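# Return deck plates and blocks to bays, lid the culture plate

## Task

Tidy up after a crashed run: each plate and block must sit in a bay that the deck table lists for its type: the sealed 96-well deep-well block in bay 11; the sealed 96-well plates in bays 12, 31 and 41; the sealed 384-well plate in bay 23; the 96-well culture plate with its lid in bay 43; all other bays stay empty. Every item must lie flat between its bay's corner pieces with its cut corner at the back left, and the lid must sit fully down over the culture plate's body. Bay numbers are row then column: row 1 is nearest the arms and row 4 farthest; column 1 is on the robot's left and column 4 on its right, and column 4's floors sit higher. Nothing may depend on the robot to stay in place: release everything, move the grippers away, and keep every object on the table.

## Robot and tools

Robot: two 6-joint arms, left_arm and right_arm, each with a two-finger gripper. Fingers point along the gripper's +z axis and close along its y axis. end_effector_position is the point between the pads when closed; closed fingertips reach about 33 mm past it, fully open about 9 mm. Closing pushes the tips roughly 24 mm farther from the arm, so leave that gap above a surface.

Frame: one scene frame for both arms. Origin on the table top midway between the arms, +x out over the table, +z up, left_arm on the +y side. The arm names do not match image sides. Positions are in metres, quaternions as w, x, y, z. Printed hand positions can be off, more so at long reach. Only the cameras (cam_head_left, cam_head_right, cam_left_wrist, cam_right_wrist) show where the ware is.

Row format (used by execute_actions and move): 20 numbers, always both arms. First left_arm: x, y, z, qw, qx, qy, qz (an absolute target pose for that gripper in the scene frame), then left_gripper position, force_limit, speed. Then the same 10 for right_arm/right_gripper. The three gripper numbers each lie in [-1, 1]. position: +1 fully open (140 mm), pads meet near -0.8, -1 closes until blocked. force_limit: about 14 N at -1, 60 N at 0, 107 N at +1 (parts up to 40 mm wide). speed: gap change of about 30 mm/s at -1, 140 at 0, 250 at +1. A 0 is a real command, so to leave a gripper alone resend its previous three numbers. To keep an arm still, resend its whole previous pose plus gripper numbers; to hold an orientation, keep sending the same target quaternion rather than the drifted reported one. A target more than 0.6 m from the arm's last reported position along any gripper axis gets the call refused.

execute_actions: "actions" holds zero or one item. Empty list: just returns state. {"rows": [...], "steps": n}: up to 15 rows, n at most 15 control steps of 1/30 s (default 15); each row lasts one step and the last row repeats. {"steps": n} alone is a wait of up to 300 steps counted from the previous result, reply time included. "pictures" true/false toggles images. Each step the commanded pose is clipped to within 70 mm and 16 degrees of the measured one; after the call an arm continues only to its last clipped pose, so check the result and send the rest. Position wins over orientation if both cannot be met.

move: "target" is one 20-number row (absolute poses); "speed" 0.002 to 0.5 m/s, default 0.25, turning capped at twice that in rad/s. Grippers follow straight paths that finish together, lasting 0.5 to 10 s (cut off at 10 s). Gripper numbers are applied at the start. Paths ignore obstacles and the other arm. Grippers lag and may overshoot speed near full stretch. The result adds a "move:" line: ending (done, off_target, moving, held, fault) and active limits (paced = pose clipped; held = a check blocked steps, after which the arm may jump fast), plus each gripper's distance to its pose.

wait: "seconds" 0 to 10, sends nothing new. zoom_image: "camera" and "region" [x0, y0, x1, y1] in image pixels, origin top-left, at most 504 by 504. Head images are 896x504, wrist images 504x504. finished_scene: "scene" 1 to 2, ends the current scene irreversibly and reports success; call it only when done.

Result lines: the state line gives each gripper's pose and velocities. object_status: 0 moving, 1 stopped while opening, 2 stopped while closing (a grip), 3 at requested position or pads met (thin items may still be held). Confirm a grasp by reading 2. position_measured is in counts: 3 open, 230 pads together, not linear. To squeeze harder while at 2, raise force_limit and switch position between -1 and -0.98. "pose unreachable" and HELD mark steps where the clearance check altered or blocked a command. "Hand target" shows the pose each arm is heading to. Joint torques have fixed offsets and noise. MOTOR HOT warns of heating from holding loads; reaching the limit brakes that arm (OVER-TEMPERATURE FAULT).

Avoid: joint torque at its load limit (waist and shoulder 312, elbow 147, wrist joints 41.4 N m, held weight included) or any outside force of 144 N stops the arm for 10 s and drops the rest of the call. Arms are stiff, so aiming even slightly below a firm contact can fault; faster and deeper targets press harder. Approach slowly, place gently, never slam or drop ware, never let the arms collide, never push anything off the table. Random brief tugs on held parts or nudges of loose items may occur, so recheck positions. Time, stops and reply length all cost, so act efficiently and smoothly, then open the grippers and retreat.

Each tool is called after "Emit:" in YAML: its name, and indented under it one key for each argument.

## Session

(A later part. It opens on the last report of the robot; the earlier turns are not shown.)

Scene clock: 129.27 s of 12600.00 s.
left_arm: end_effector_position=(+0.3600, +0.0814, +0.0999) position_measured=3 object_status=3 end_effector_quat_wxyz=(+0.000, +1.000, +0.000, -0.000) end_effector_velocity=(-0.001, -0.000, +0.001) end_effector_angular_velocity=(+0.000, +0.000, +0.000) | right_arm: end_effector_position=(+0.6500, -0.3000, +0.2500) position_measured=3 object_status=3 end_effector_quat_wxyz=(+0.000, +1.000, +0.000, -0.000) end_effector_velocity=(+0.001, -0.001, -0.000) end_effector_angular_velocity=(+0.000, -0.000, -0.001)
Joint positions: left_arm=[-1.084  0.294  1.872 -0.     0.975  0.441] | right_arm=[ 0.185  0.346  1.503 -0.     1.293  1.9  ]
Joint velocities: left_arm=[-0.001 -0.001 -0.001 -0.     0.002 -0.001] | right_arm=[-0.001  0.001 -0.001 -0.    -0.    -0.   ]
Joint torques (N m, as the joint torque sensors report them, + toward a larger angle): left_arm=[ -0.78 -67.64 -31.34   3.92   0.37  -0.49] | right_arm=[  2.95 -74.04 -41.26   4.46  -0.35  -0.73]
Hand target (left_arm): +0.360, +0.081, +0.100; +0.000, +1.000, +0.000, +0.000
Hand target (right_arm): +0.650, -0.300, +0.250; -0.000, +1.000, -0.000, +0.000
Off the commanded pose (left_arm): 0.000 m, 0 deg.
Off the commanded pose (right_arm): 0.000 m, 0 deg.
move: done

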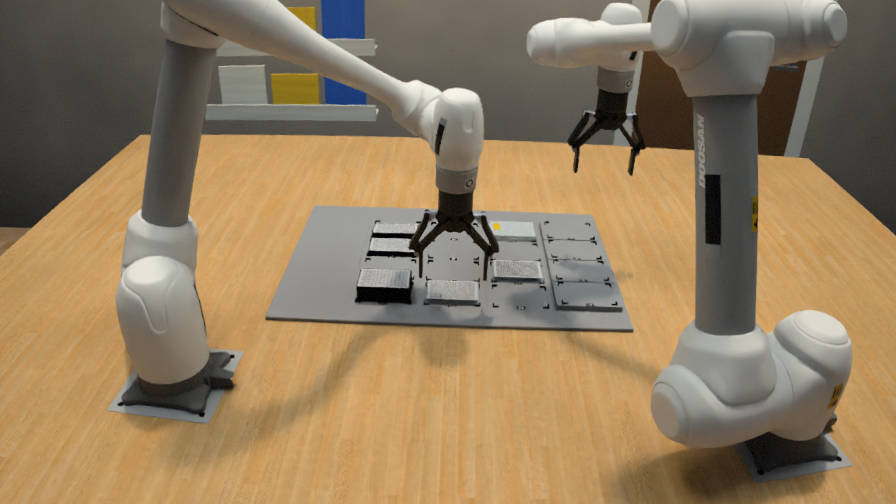

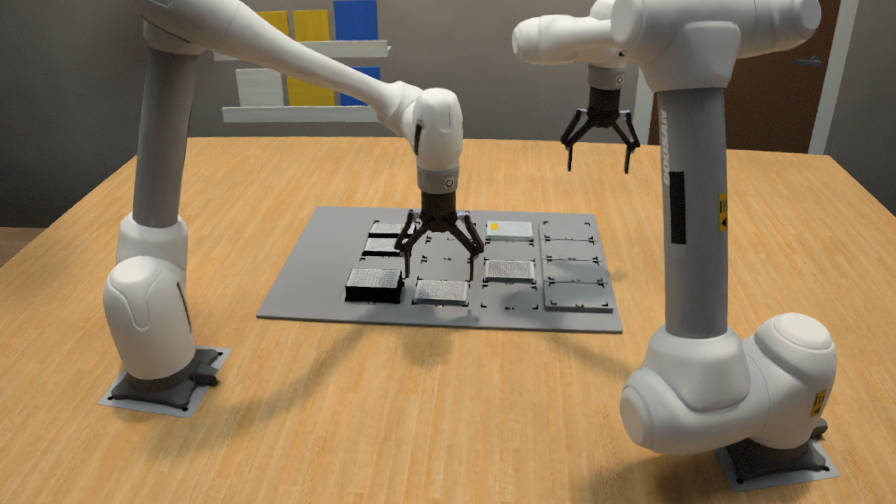

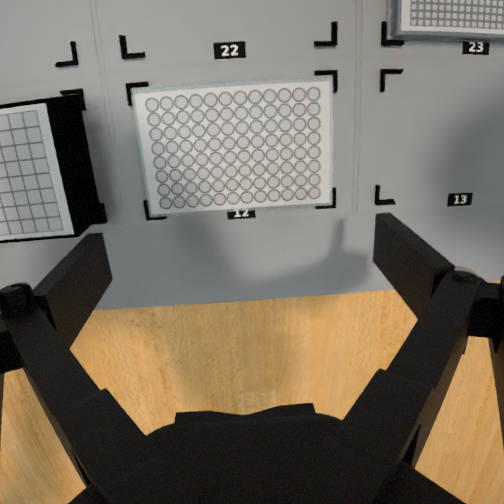

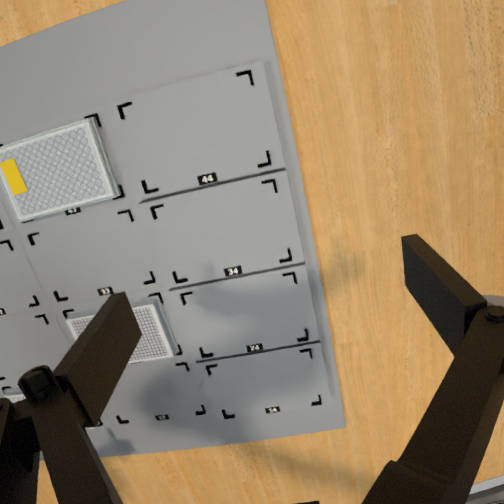

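Emit:
move:
  target: [0.396,0.0818,0.0285,0,1,0.001,0,1,-1,0,0.65,-0.3,0.25,0,1,0,0,1,-0.7,0]
  speed: 0.15

Emit:
move:
  target: [0.396,0.0818,0.0285,0,1,0.001,0,0.7,-1,-1,0.65,-0.3,0.25,0,1,0,0,1,-0.7,0]

Emit:
move:
  target: [0.396,0.0818,0.0285,0,1,0.001,0,1,-1,0,0.65,-0.3,0.25,0,1,0,0,1,-0.7,0]

Emit:
zoom_image:
  camera: "cam_left_wrist"
  region: [80,110,400,340]

Scene clock: 139.20 s of 12600.00 s.
left_arm: end_effector_position=(+0.3960, +0.0818, +0.0285) position_measured=3 object_status=3 end_effector_quat_wxyz=(-0.000, +1.000, +0.001, +0.000) end_effector_velocity=(+0.000, -0.000, -0.001) end_effector_angular_velocity=(+0.000, +0.000, -0.001) | right_arm: end_effector_position=(+0.6500, -0.3000, +0.2500) position_measured=3 object_status=3 end_effector_quat_wxyz=(+0.000, +1.000, +0.000, -0.000) end_effector_velocity=(+0.000, +0.000, +0.001) end_effector_angular_velocity=(+0.001, -0.001, +0.000)
Joint positions: left_arm=[-1.034  0.391  1.89   0.     0.86   0.489] | right_arm=[ 0.185  0.346  1.503 -0.     1.293  1.9  ]
Joint velocities: left_arm=[ 0.     0.001 -0.    -0.    -0.     0.002] | right_arm=[ 0.    -0.    -0.001  0.    -0.    -0.   ]
Joint torques (N m, as the joint torque sensors report them, + toward a larger angle): left_arm=[ -1.05 -75.67 -28.18   3.45   0.49  -0.5 ] | right_arm=[  0.55 -72.09 -39.97   4.57  -0.22  -0.16]
Hand target (left_arm): +0.396, +0.082, +0.029; -0.000, +1.000, +0.001, -0.000
Hand target (right_arm): +0.650, -0.300, +0.250; -0.000, +1.000, -0.000, +0.000
Off the commanded pose (left_arm): 0.000 m, 0 deg.
Off the commanded pose (right_arm): 0.000 m, 0 deg.
After step 90, 6.00 s passed at rest.
move: done

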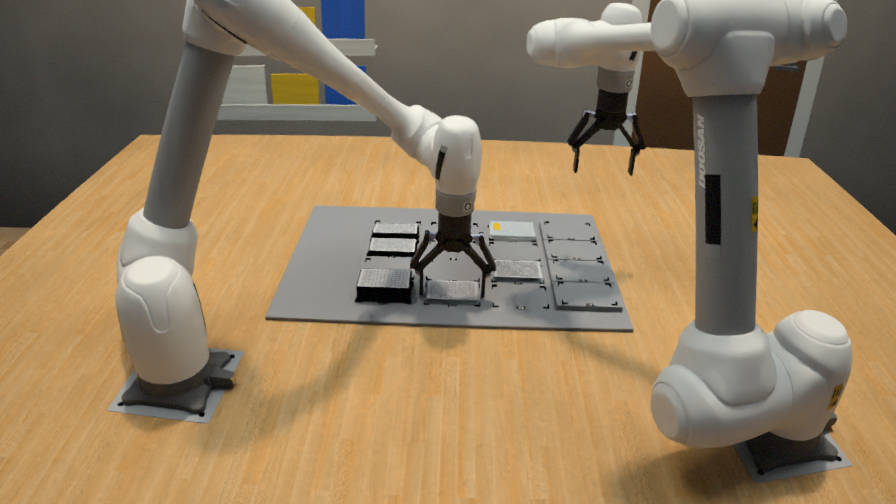

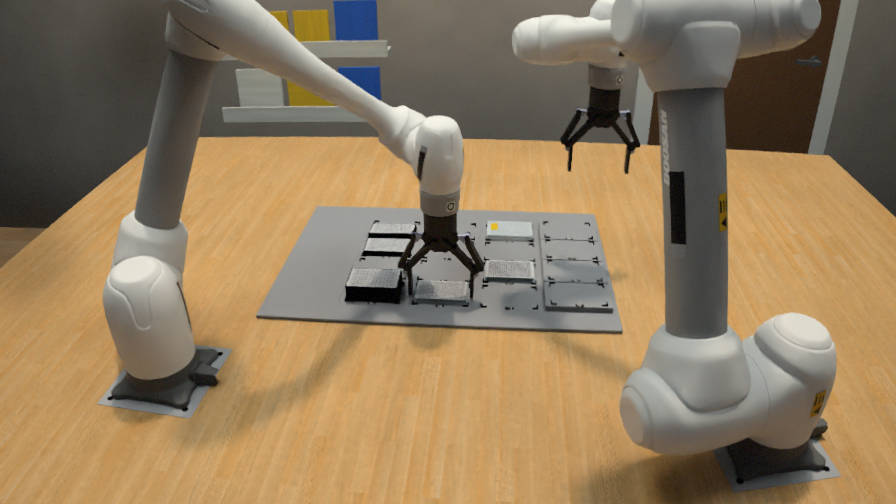

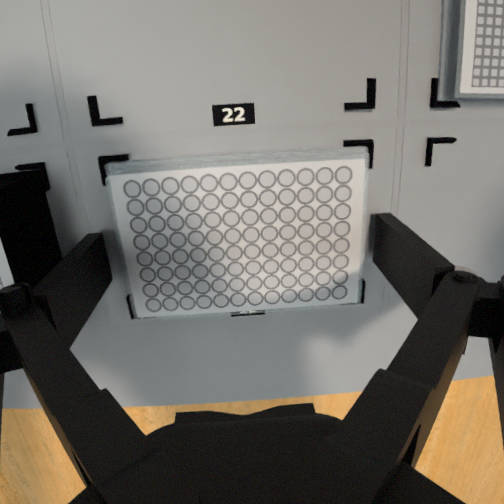

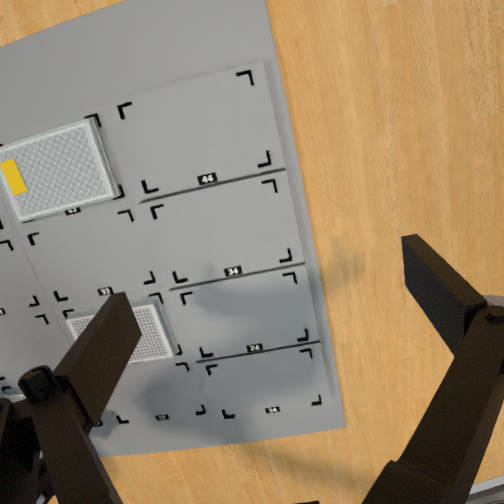

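Scene clock: 139.93 s of 12600.00 s.
left_arm: end_effector_position=(+0.3960, +0.0817, +0.0286) position_measured=28 object_status=2 end_effector_quat_wxyz=(+0.000, +1.000, +0.001, +0.000) end_effector_velocity=(+0.000, +0.000, -0.000) end_effector_angular_velocity=(+0.001, -0.000, +0.001) | right_arm: end_effector_position=(+0.6500, -0.3000, +0.2500) position_measured=3 object_status=3 end_effector_quat_wxyz=(+0.000, +1.000, -0.000, -0.000) end_effector_velocity=(+0.001, +0.000, -0.001) end_effector_angular_velocity=(+0.001, +0.001, -0.001)
Joint positions: left_arm=[-1.034  0.391  1.89   0.     0.86   0.489] | right_arm=[ 0.185  0.346  1.503 -0.     1.293  1.9  ]
Joint velocities: left_arm=[ 0.    -0.     0.     0.001  0.001 -0.001] | right_arm=[-0.001  0.001 -0.001  0.001 -0.    -0.   ]
Joint torques (N m, as the joint torque sensors report them, + toward a larger angle): left_arm=[  1.78 -68.19 -19.56   4.37   2.94  -0.42] | right_arm=[  2.85 -74.79 -40.73   4.58  -0.28  -0.57]
Hand target (left_arm): +0.396, +0.082, +0.028; -0.000, +1.000, +0.001, +0.000
Hand target (right_arm): +0.650, -0.300, +0.250; -0.000, +1.000, -0.000, +0.000
Off the commanded pose (left_arm): 0.000 m, 0 deg.
Off the commanded pose (right_arm): 0.000 m, 0 deg.
move: done

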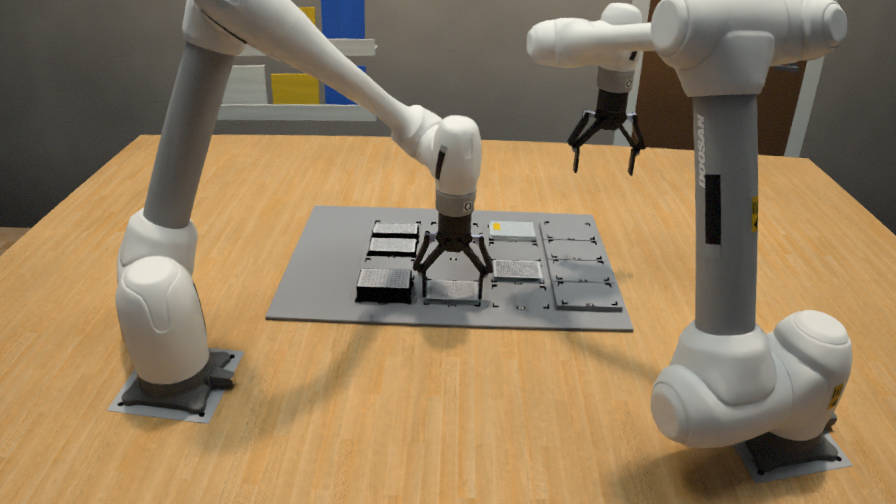

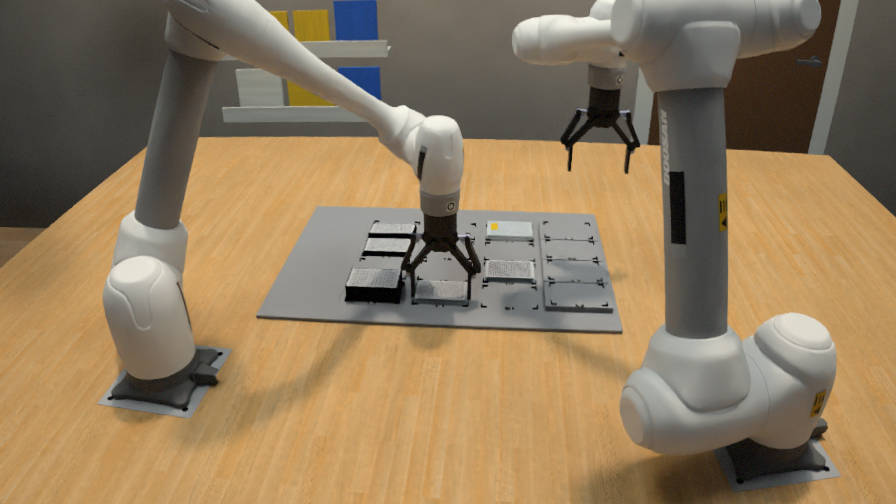

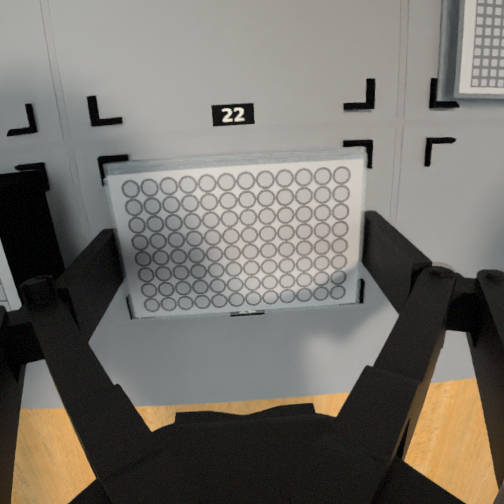

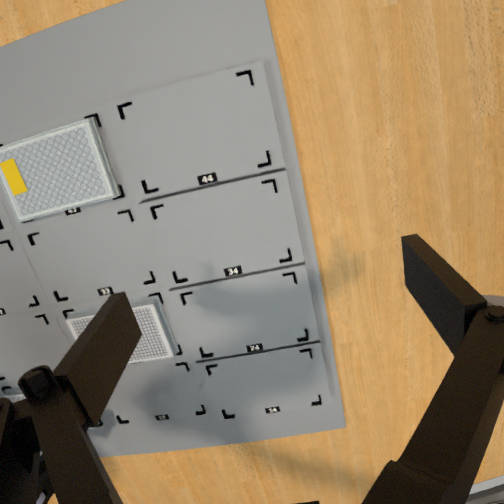

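Scene clock: 140.63 s of 12600.00 s.
left_arm: end_effector_position=(+0.3960, +0.0818, +0.0285) position_measured=3 object_status=3 end_effector_quat_wxyz=(+0.000, +1.000, +0.001, +0.000) end_effector_velocity=(-0.001, -0.001, -0.000) end_effector_angular_velocity=(-0.001, +0.000, -0.000) | right_arm: end_effector_position=(+0.6500, -0.3000, +0.2500) position_measured=3 object_status=3 end_effector_quat_wxyz=(+0.000, +1.000, -0.000, -0.000) end_effector_velocity=(+0.000, -0.000, +0.000) end_effector_angular_velocity=(+0.000, -0.001, -0.000)
Joint positions: left_arm=[-1.034  0.391  1.89   0.     0.86   0.489] | right_arm=[ 0.185  0.346  1.503 -0.     1.293  1.9  ]
Joint velocities: left_arm=[-0.001  0.     0.    -0.    -0.001 -0.   ] | right_arm=[-0. -0. -0. -0. -0. -0.]
Joint torques (N m, as the joint torque sensors report them, + toward a larger angle): left_arm=[ -1.18 -75.38 -28.82   3.51   0.28  -0.31] | right_arm=[  1.66 -71.63 -39.66   4.49  -0.03  -0.17]
Hand target (left_arm): +0.396, +0.082, +0.028; +0.000, +1.000, +0.001, -0.000
Hand target (right_arm): +0.650, -0.300, +0.250; -0.000, +1.000, -0.000, +0.000
Off the commanded pose (left_arm): 0.000 m, 0 deg.
Off the commanded pose (right_arm): 0.000 m, 0 deg.
move: done

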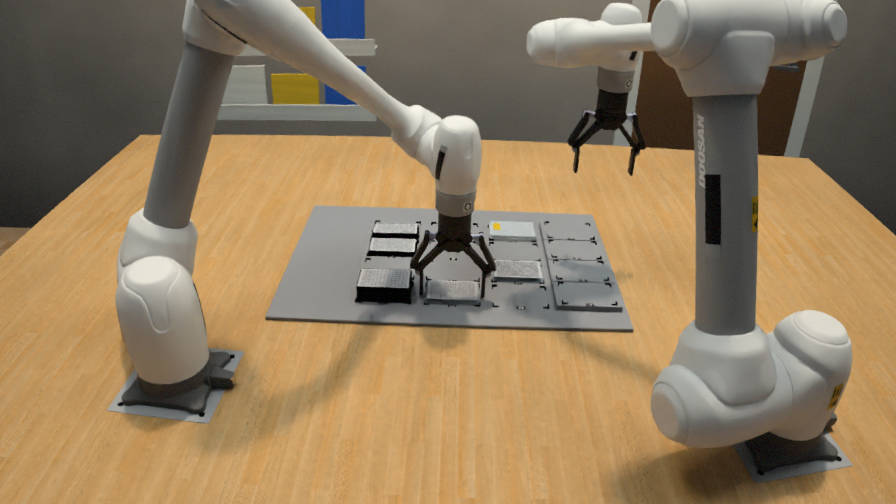

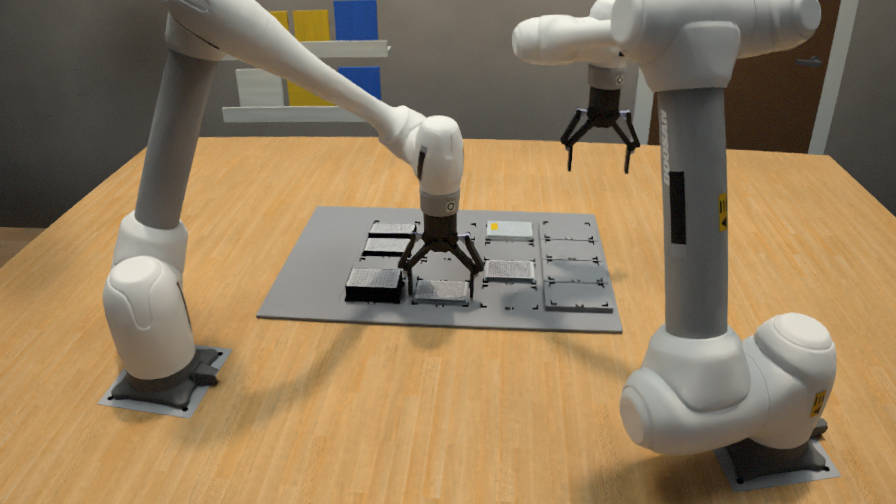

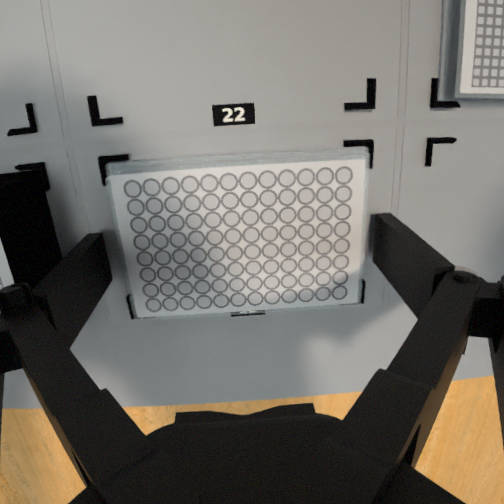

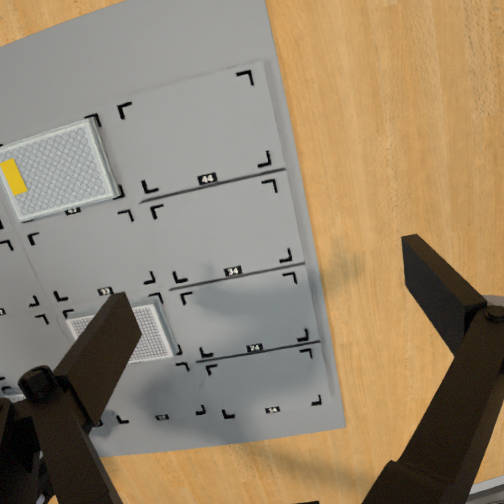

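Region (80, 110, 400, 340) of cam_left_wrist's 504x504 image, scaled by 1.575, with more detail than that image has; it fills the top 362 rows of this view, and the rest is white.

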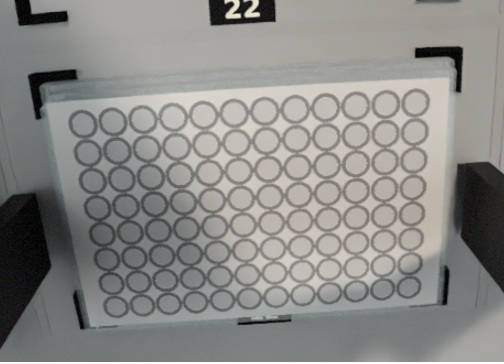

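Emit:
execute_actions:
  actions:
    - {"rows":[[0.396,0.081,0.0285,0,1,0.001,0,0.7,-1,-0.6,0.65,-0.3,0.25,0,1,0,0,1,-0.7,0]]}
  pictures: false

Emit:
execute_actions:
  actions:
    - {"rows":[[0.3946,0.081,0.0285,0,1,0.001,0,0.7,-1,-0.6,0.65,-0.3,0.25,0,1,0,0,1,-0.7,0]]}
  pictures: false

Emit:
execute_actions:
  actions:
    - {"rows":[[0.3946,0.081,0.0285,0,1,0.001,0,1,-1,0,0.65,-0.3,0.25,0,1,0,0,1,-0.7,0]]}

Emit:
zoom_image:
  camera: "cam_left_wrist"
  region: [80,110,400,340]

Scene clock: 147.33 s of 12600.00 s.
left_arm: end_effector_position=(+0.3960, +0.0810, +0.0285) position_measured=28 object_status=2 end_effector_quat_wxyz=(+0.000, +1.000, +0.001, +0.000) end_effector_velocity=(-0.000, -0.000, -0.000) end_effector_angular_velocity=(+0.000, +0.001, -0.001) | right_arm: end_effector_position=(+0.6500, -0.3000, +0.2500) position_measured=3 object_status=3 end_effector_quat_wxyz=(+0.000, +1.000, -0.000, -0.000) end_effector_velocity=(+0.000, +0.000, +0.001) end_effector_angular_velocity=(+0.001, -0.001, +0.000)
Joint positions: left_arm=[-1.035  0.392  1.889 -0.     0.861  0.488] | right_arm=[ 0.185  0.346  1.503 -0.     1.293  1.9  ]
Joint velocities: left_arm=[-0.     0.    -0.    -0.     0.001  0.001] | right_arm=[ 0.    -0.    -0.001  0.    -0.    -0.   ]
Joint torques (N m, as the joint torque sensors report them, + toward a larger angle): left_arm=[ -2.42 -69.31 -25.5    3.22  -0.2   -0.33] | right_arm=[  4.29 -73.56 -39.94   4.24  -0.11  -0.07]
Hand target (left_arm): +0.396, +0.081, +0.029; +0.000, +1.000, +0.001, -0.000
Hand target (right_arm): +0.650, -0.300, +0.250; -0.000, +1.000, -0.000, +0.000
Off the commanded pose (left_arm): 0.000 m, 0 deg.
Off the commanded pose (right_arm): 0.000 m, 0 deg.
Steps of this call (steps 1 to 90: nothing new was sent; then 3.20 s passed at rest; steps 91 to 105: all 15 steps of this action). Readings (end_effector_position | what the end effector reports):
91: left_arm (+0.3960, +0.0818, +0.0285) | right_arm (+0.6500, -0.3000, +0.2500) | left_arm position_measured=3 object_status=0 | right_arm position_measured=3 object_status=3
92: left_arm (+0.3959, +0.0817, +0.0284) | right_arm (+0.6500, -0.3000, +0.2500) | left_arm position_measured=5 object_status=0 | right_arm position_measured=3 object_status=3
94: left_arm (+0.3960, +0.0813, +0.0284) | right_arm (+0.6500, -0.3000, +0.2500) | left_arm position_measured=13 object_status=0 | right_arm position_measured=3 object_status=3
98: left_arm (+0.3960, +0.0810, +0.0285) | right_arm (+0.6500, -0.3000, +0.2500) | left_arm position_measured=28 object_status=0 | right_arm position_measured=3 object_status=3
105: the state above

Scene clock: 147.83 s of 12600.00 s.
left_arm: end_effector_position=(+0.3946, +0.0810, +0.0285) position_measured=28 object_status=2 end_effector_quat_wxyz=(+0.000, +1.000, +0.001, -0.000) end_effector_velocity=(+0.001, +0.000, +0.000) end_effector_angular_velocity=(+0.000, +0.000, +0.001) | right_arm: end_effector_position=(+0.6500, -0.3000, +0.2500) position_measured=3 object_status=3 end_effector_quat_wxyz=(+0.000, +1.000, -0.000, -0.000) end_effector_velocity=(-0.000, +0.000, -0.002) end_effector_angular_velocity=(-0.001, +0.003, +0.000)
Joint positions: left_arm=[-1.037  0.391  1.891 -0.     0.86   0.486] | right_arm=[ 0.185  0.346  1.503 -0.     1.293  1.9  ]
Joint velocities: left_arm=[ 0.001  0.    -0.001  0.     0.001  0.   ] | right_arm=[ 0.     0.003  0.001  0.    -0.     0.   ]
Joint torques (N m, as the joint torque sensors report them, + toward a larger angle): left_arm=[ -9.4  -73.6  -21.86   0.12   3.49  -0.38] | right_arm=[ -0.93 -74.88 -40.94   4.49  -0.41  -0.37]
Hand target (left_arm): +0.395, +0.081, +0.028; +0.000, +1.000, +0.001, -0.000
Hand target (right_arm): +0.650, -0.300, +0.250; -0.000, +1.000, -0.000, +0.000
Off the commanded pose (left_arm): 0.000 m, 0 deg.
Off the commanded pose (right_arm): 0.000 m, 0 deg.
Steps of this call (steps 1 to 15: all 15 steps of this action). Readings (end_effector_position | what the end effector reports):
1: left_arm (+0.3959, +0.0810, +0.0285) | right_arm (+0.6500, -0.3000, +0.2500) | left_arm position_measured=28 object_status=2 | right_arm position_measured=3 object_status=3
2: left_arm (+0.3956, +0.0809, +0.0285) | right_arm (+0.6500, -0.3000, +0.2500) | left_arm position_measured=28 object_status=2 | right_arm position_measured=3 object_status=3
4: left_arm (+0.3950, +0.0809, +0.0285) | right_arm (+0.6500, -0.3000, +0.2500) | left_arm position_measured=28 object_status=2 | right_arm position_measured=3 object_status=3
8: left_arm (+0.3947, +0.0810, +0.0285) | right_arm (+0.6500, -0.3000, +0.2500) | left_arm position_measured=28 object_status=2 | right_arm position_measured=3 object_status=3
15: the state above

Scene clock: 148.33 s of 12600.00 s.
left_arm: end_effector_position=(+0.3945, +0.0810, +0.0285) position_measured=3 object_status=3 end_effector_quat_wxyz=(+0.000, +1.000, +0.001, -0.000) end_effector_velocity=(+0.000, -0.000, +0.000) end_effector_angular_velocity=(-0.001, -0.001, +0.001) | right_arm: end_effector_position=(+0.6500, -0.3000, +0.2500) position_measured=3 object_status=3 end_effector_quat_wxyz=(+0.000, +1.000, +0.000, -0.000) end_effector_velocity=(-0.000, -0.000, -0.001) end_effector_angular_velocity=(-0.001, +0.001, -0.000)
Joint positions: left_arm=[-1.037  0.391  1.891 -0.     0.86   0.486] | right_arm=[ 0.185  0.346  1.503 -0.     1.293  1.9  ]
Joint velocities: left_arm=[ 0.    -0.    -0.     0.    -0.001 -0.001] | right_arm=[-0.     0.001  0.001 -0.001  0.     0.   ]
Joint torques (N m, as the joint torque sensors report them, + toward a larger angle): left_arm=[ -1.51 -75.62 -28.04   3.52   0.25  -0.29] | right_arm=[ -0.13 -70.54 -40.08   4.28   0.43  -0.41]
Hand target (left_arm): +0.395, +0.081, +0.028; -0.000, +1.000, +0.001, +0.000
Hand target (right_arm): +0.650, -0.300, +0.250; -0.000, +1.000, -0.000, +0.000
Off the commanded pose (left_arm): 0.000 m, 0 deg.
Off the commanded pose (right_arm): 0.000 m, 0 deg.
Steps of this call (steps 1 to 15: all 15 steps of this action). Readings (end_effector_position | what the end effector reports):
1: left_arm (+0.3946, +0.0810, +0.0285) | right_arm (+0.6500, -0.3000, +0.2500) | left_arm position_measured=28 object_status=0 | right_arm position_measured=3 object_status=3
2: left_arm (+0.3945, +0.0811, +0.0284) | right_arm (+0.6500, -0.3000, +0.2500) | left_arm position_measured=28 object_status=0 | right_arm position_measured=3 object_status=3
4: left_arm (+0.3945, +0.0811, +0.0284) | right_arm (+0.6500, -0.3000, +0.2500) | left_arm position_measured=9 object_status=0 | right_arm position_measured=3 object_status=3
8: left_arm (+0.3945, +0.0810, +0.0285) | right_arm (+0.6500, -0.3000, +0.2500) | left_arm position_measured=3 object_status=0 | right_arm position_measured=3 object_status=3
15: the state above

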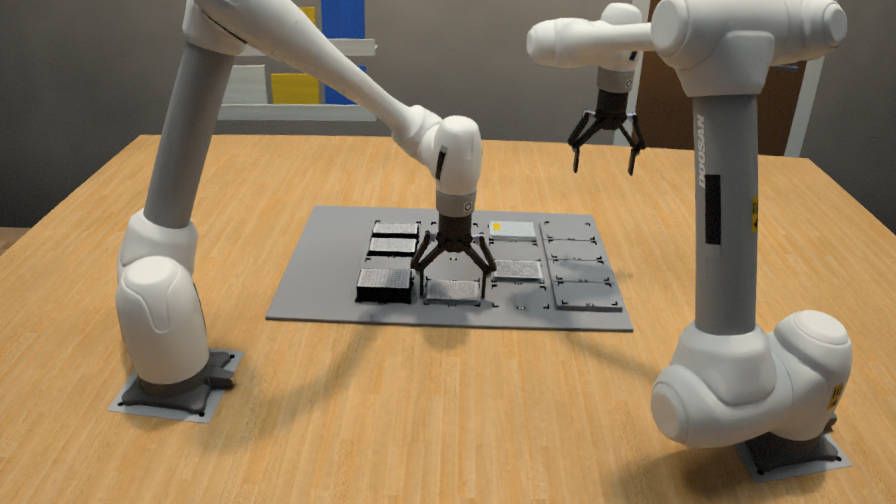

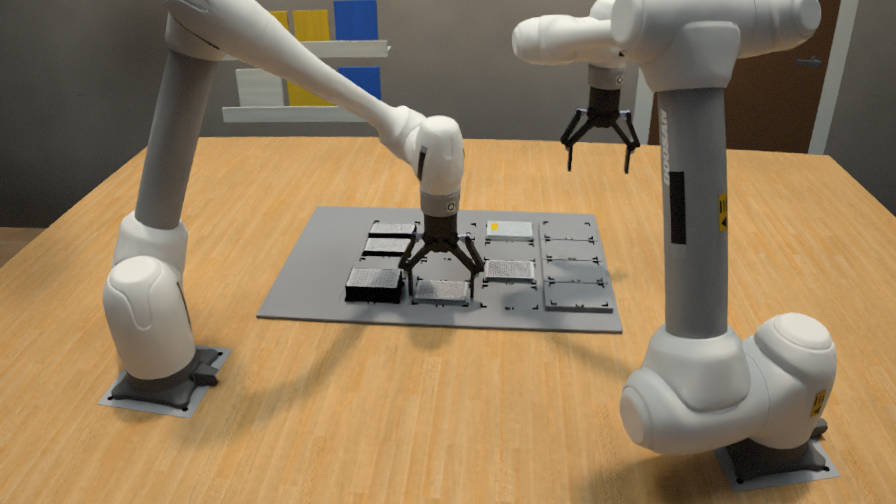

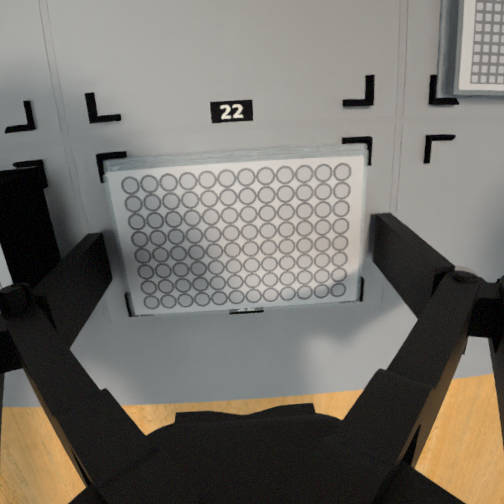

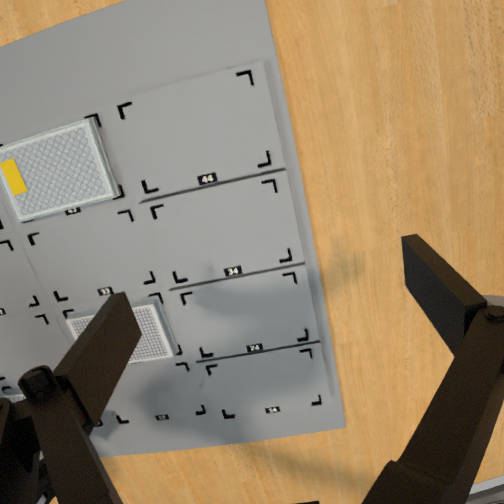

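Region (80, 110, 400, 340) of cam_left_wrist's 504x504 image, scaled by 1.575, with more detail than that image has; it fills the top 362 rows of this view, and the rest is white.

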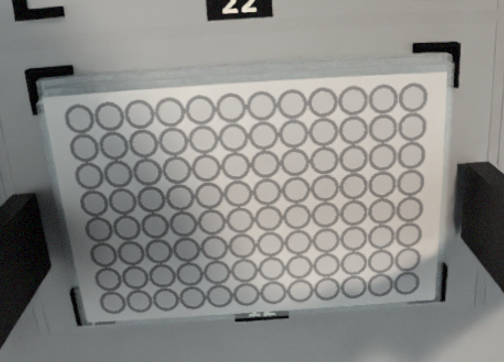

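Emit:
move:
  target: [0.42,0.081,0.09,0,1,0,0,1,-1,0,0.6,-0.3,0.2,0,1,0,0,1,-0.7,0]

Emit:
move:
  target: [0.695,0.244,0.06,0,1,0,0,1,-1,0,0.49,-0.082,0.09,0,1,0,0,1,-0.7,0]
  speed: 0.3

Scene clock: 153.57 s of 12600.00 s.
left_arm: end_effector_position=(+0.4200, +0.0812, +0.0900) position_measured=3 object_status=3 end_effector_quat_wxyz=(-0.000, +1.000, +0.000, +0.000) end_effector_velocity=(+0.000, -0.001, +0.001) end_effector_angular_velocity=(-0.001, +0.000, -0.000) | right_arm: end_effector_position=(+0.6000, -0.3001, +0.2001) position_measured=3 object_status=3 end_effector_quat_wxyz=(-0.000, +1.000, +0.000, +0.000) end_effector_velocity=(-0.001, +0.001, -0.001) end_effector_angular_velocity=(+0.001, +0.001, +0.000)
Joint positions: left_arm=[-1.003  0.346  1.82   0.     0.976  0.521] | right_arm=[ 0.208  0.301  1.658 -0.     1.182  1.923]
Joint velocities: left_arm=[ 0.     0.    -0.001 -0.001  0.001  0.001] | right_arm=[ 0.001 -0.001  0.002  0.001 -0.001  0.   ]
Joint torques (N m, as the joint torque sensors report them, + toward a larger angle): left_arm=[ -1.88 -73.74 -31.37   3.77   0.42  -0.1 ] | right_arm=[  0.81 -67.76 -39.11   4.3   -0.63  -0.47]
Hand target (left_arm): +0.420, +0.081, +0.090; -0.000, +1.000, +0.000, +0.000
Hand target (right_arm): +0.600, -0.300, +0.200; -0.000, +1.000, +0.000, +0.000
Off the commanded pose (left_arm): 0.000 m, 0 deg.
Off the commanded pose (right_arm): 0.000 m, 0 deg.
After step 90, 1.40 s passed at rest.
move: done

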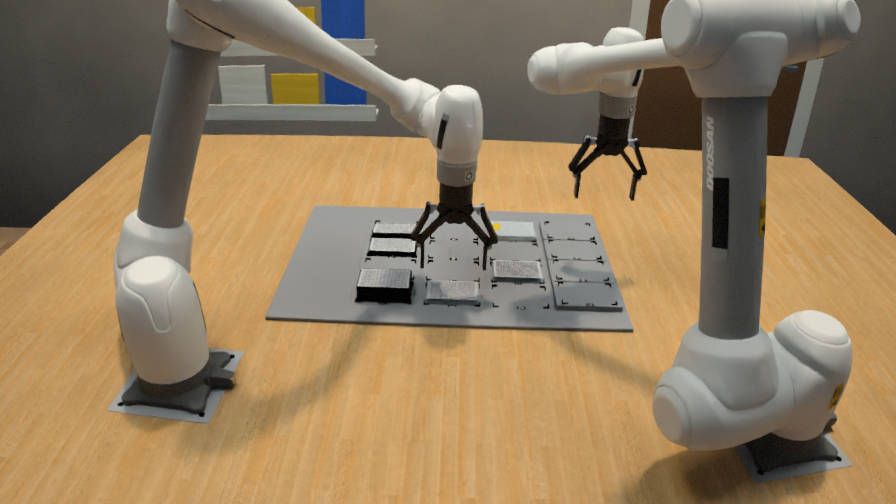

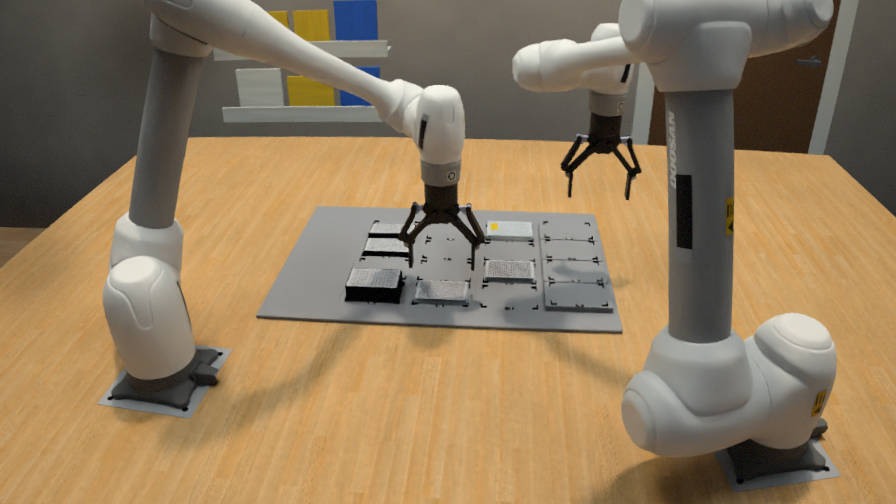

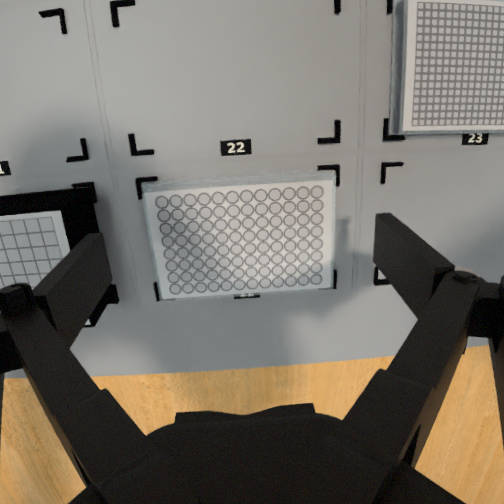

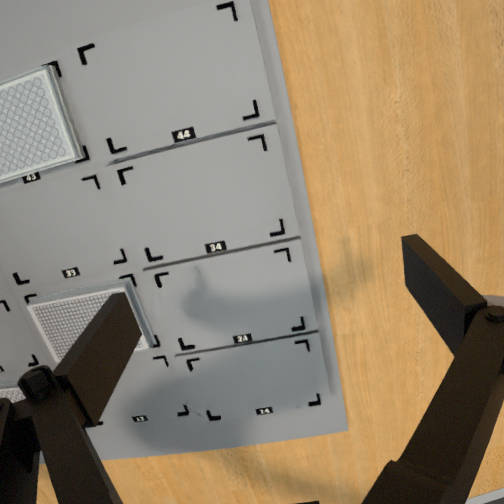

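Scene clock: 155.13 s of 12600.00 s.
left_arm: end_effector_position=(+0.6952, +0.2442, +0.0601) position_measured=3 object_status=3 end_effector_quat_wxyz=(-0.001, +1.000, -0.000, +0.000) end_effector_velocity=(+0.000, +0.000, +0.000) end_effector_angular_velocity=(+0.001, +0.001, -0.000) | right_arm: end_effector_position=(+0.4896, -0.0821, +0.0900) position_measured=3 object_status=3 end_effector_quat_wxyz=(-0.000, +1.000, +0.000, +0.000) end_effector_velocity=(-0.000, +0.000, -0.002) end_effector_angular_velocity=(-0.001, +0.001, -0.000)
Joint positions: left_arm=[-0.562  0.486  1.668  0.002  0.988  0.962] | right_arm=[0.551 0.42  1.709 0.    1.012 2.266]
Joint velocities: left_arm=[ 0.001  0.001 -0.001 -0.     0.002  0.001] | right_arm=[ 0.001  0.002 -0.    -0.    -0.     0.001]
Joint torques (N m, as the joint torque sensors report them, + toward a larger angle): left_arm=[ -1.17 -90.54 -31.58   3.87   0.23   0.06] | right_arm=[ -1.01 -75.26 -35.21   4.38  -0.44  -0.01]
Hand target (left_arm): +0.695, +0.244, +0.060; -0.001, +1.000, +0.000, +0.000
Hand target (right_arm): +0.490, -0.082, +0.090; -0.000, +1.000, +0.000, +0.000
Off the commanded pose (left_arm): 0.000 m, 0 deg.
Off the commanded pose (right_arm): 0.000 m, 0 deg.
move: done

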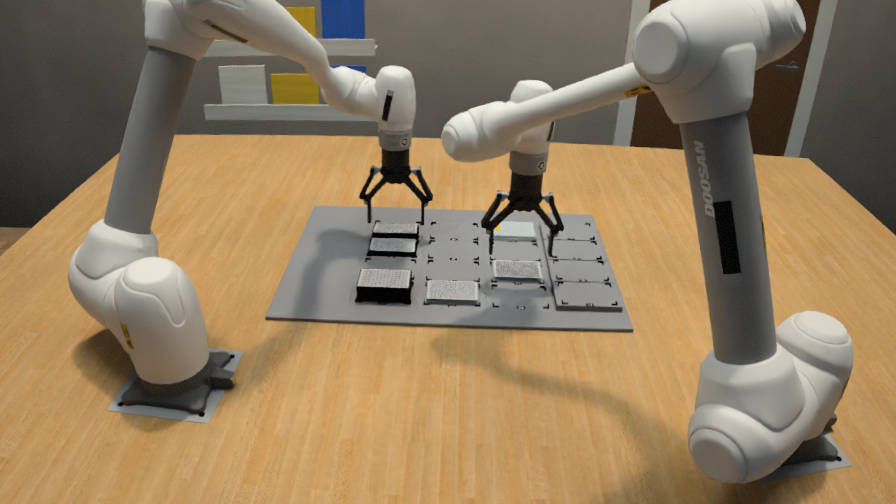

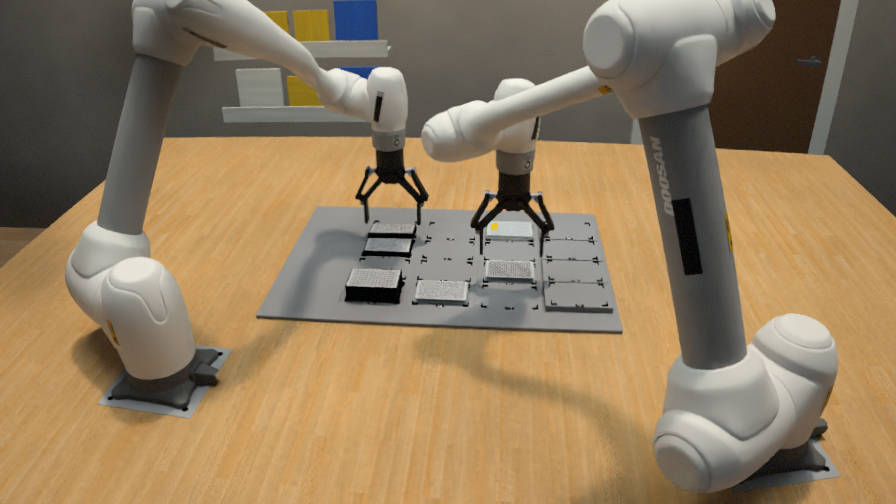

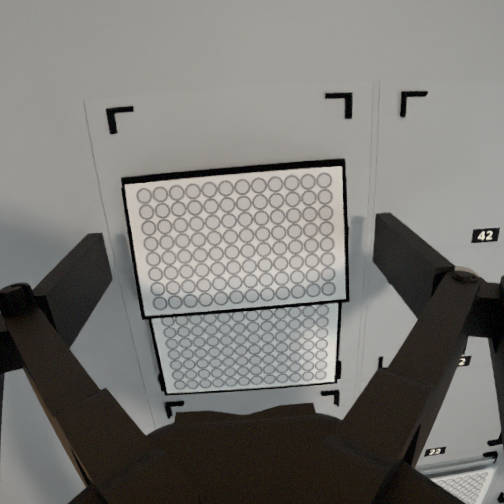

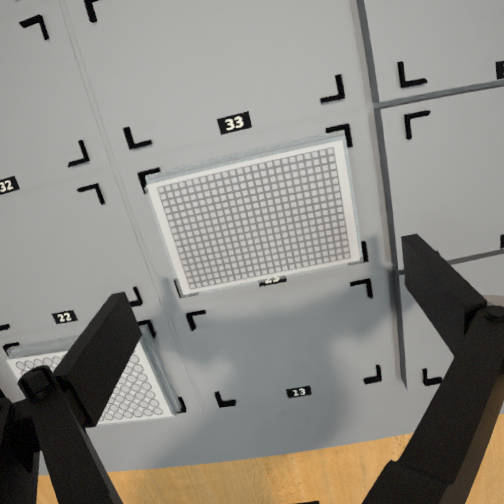

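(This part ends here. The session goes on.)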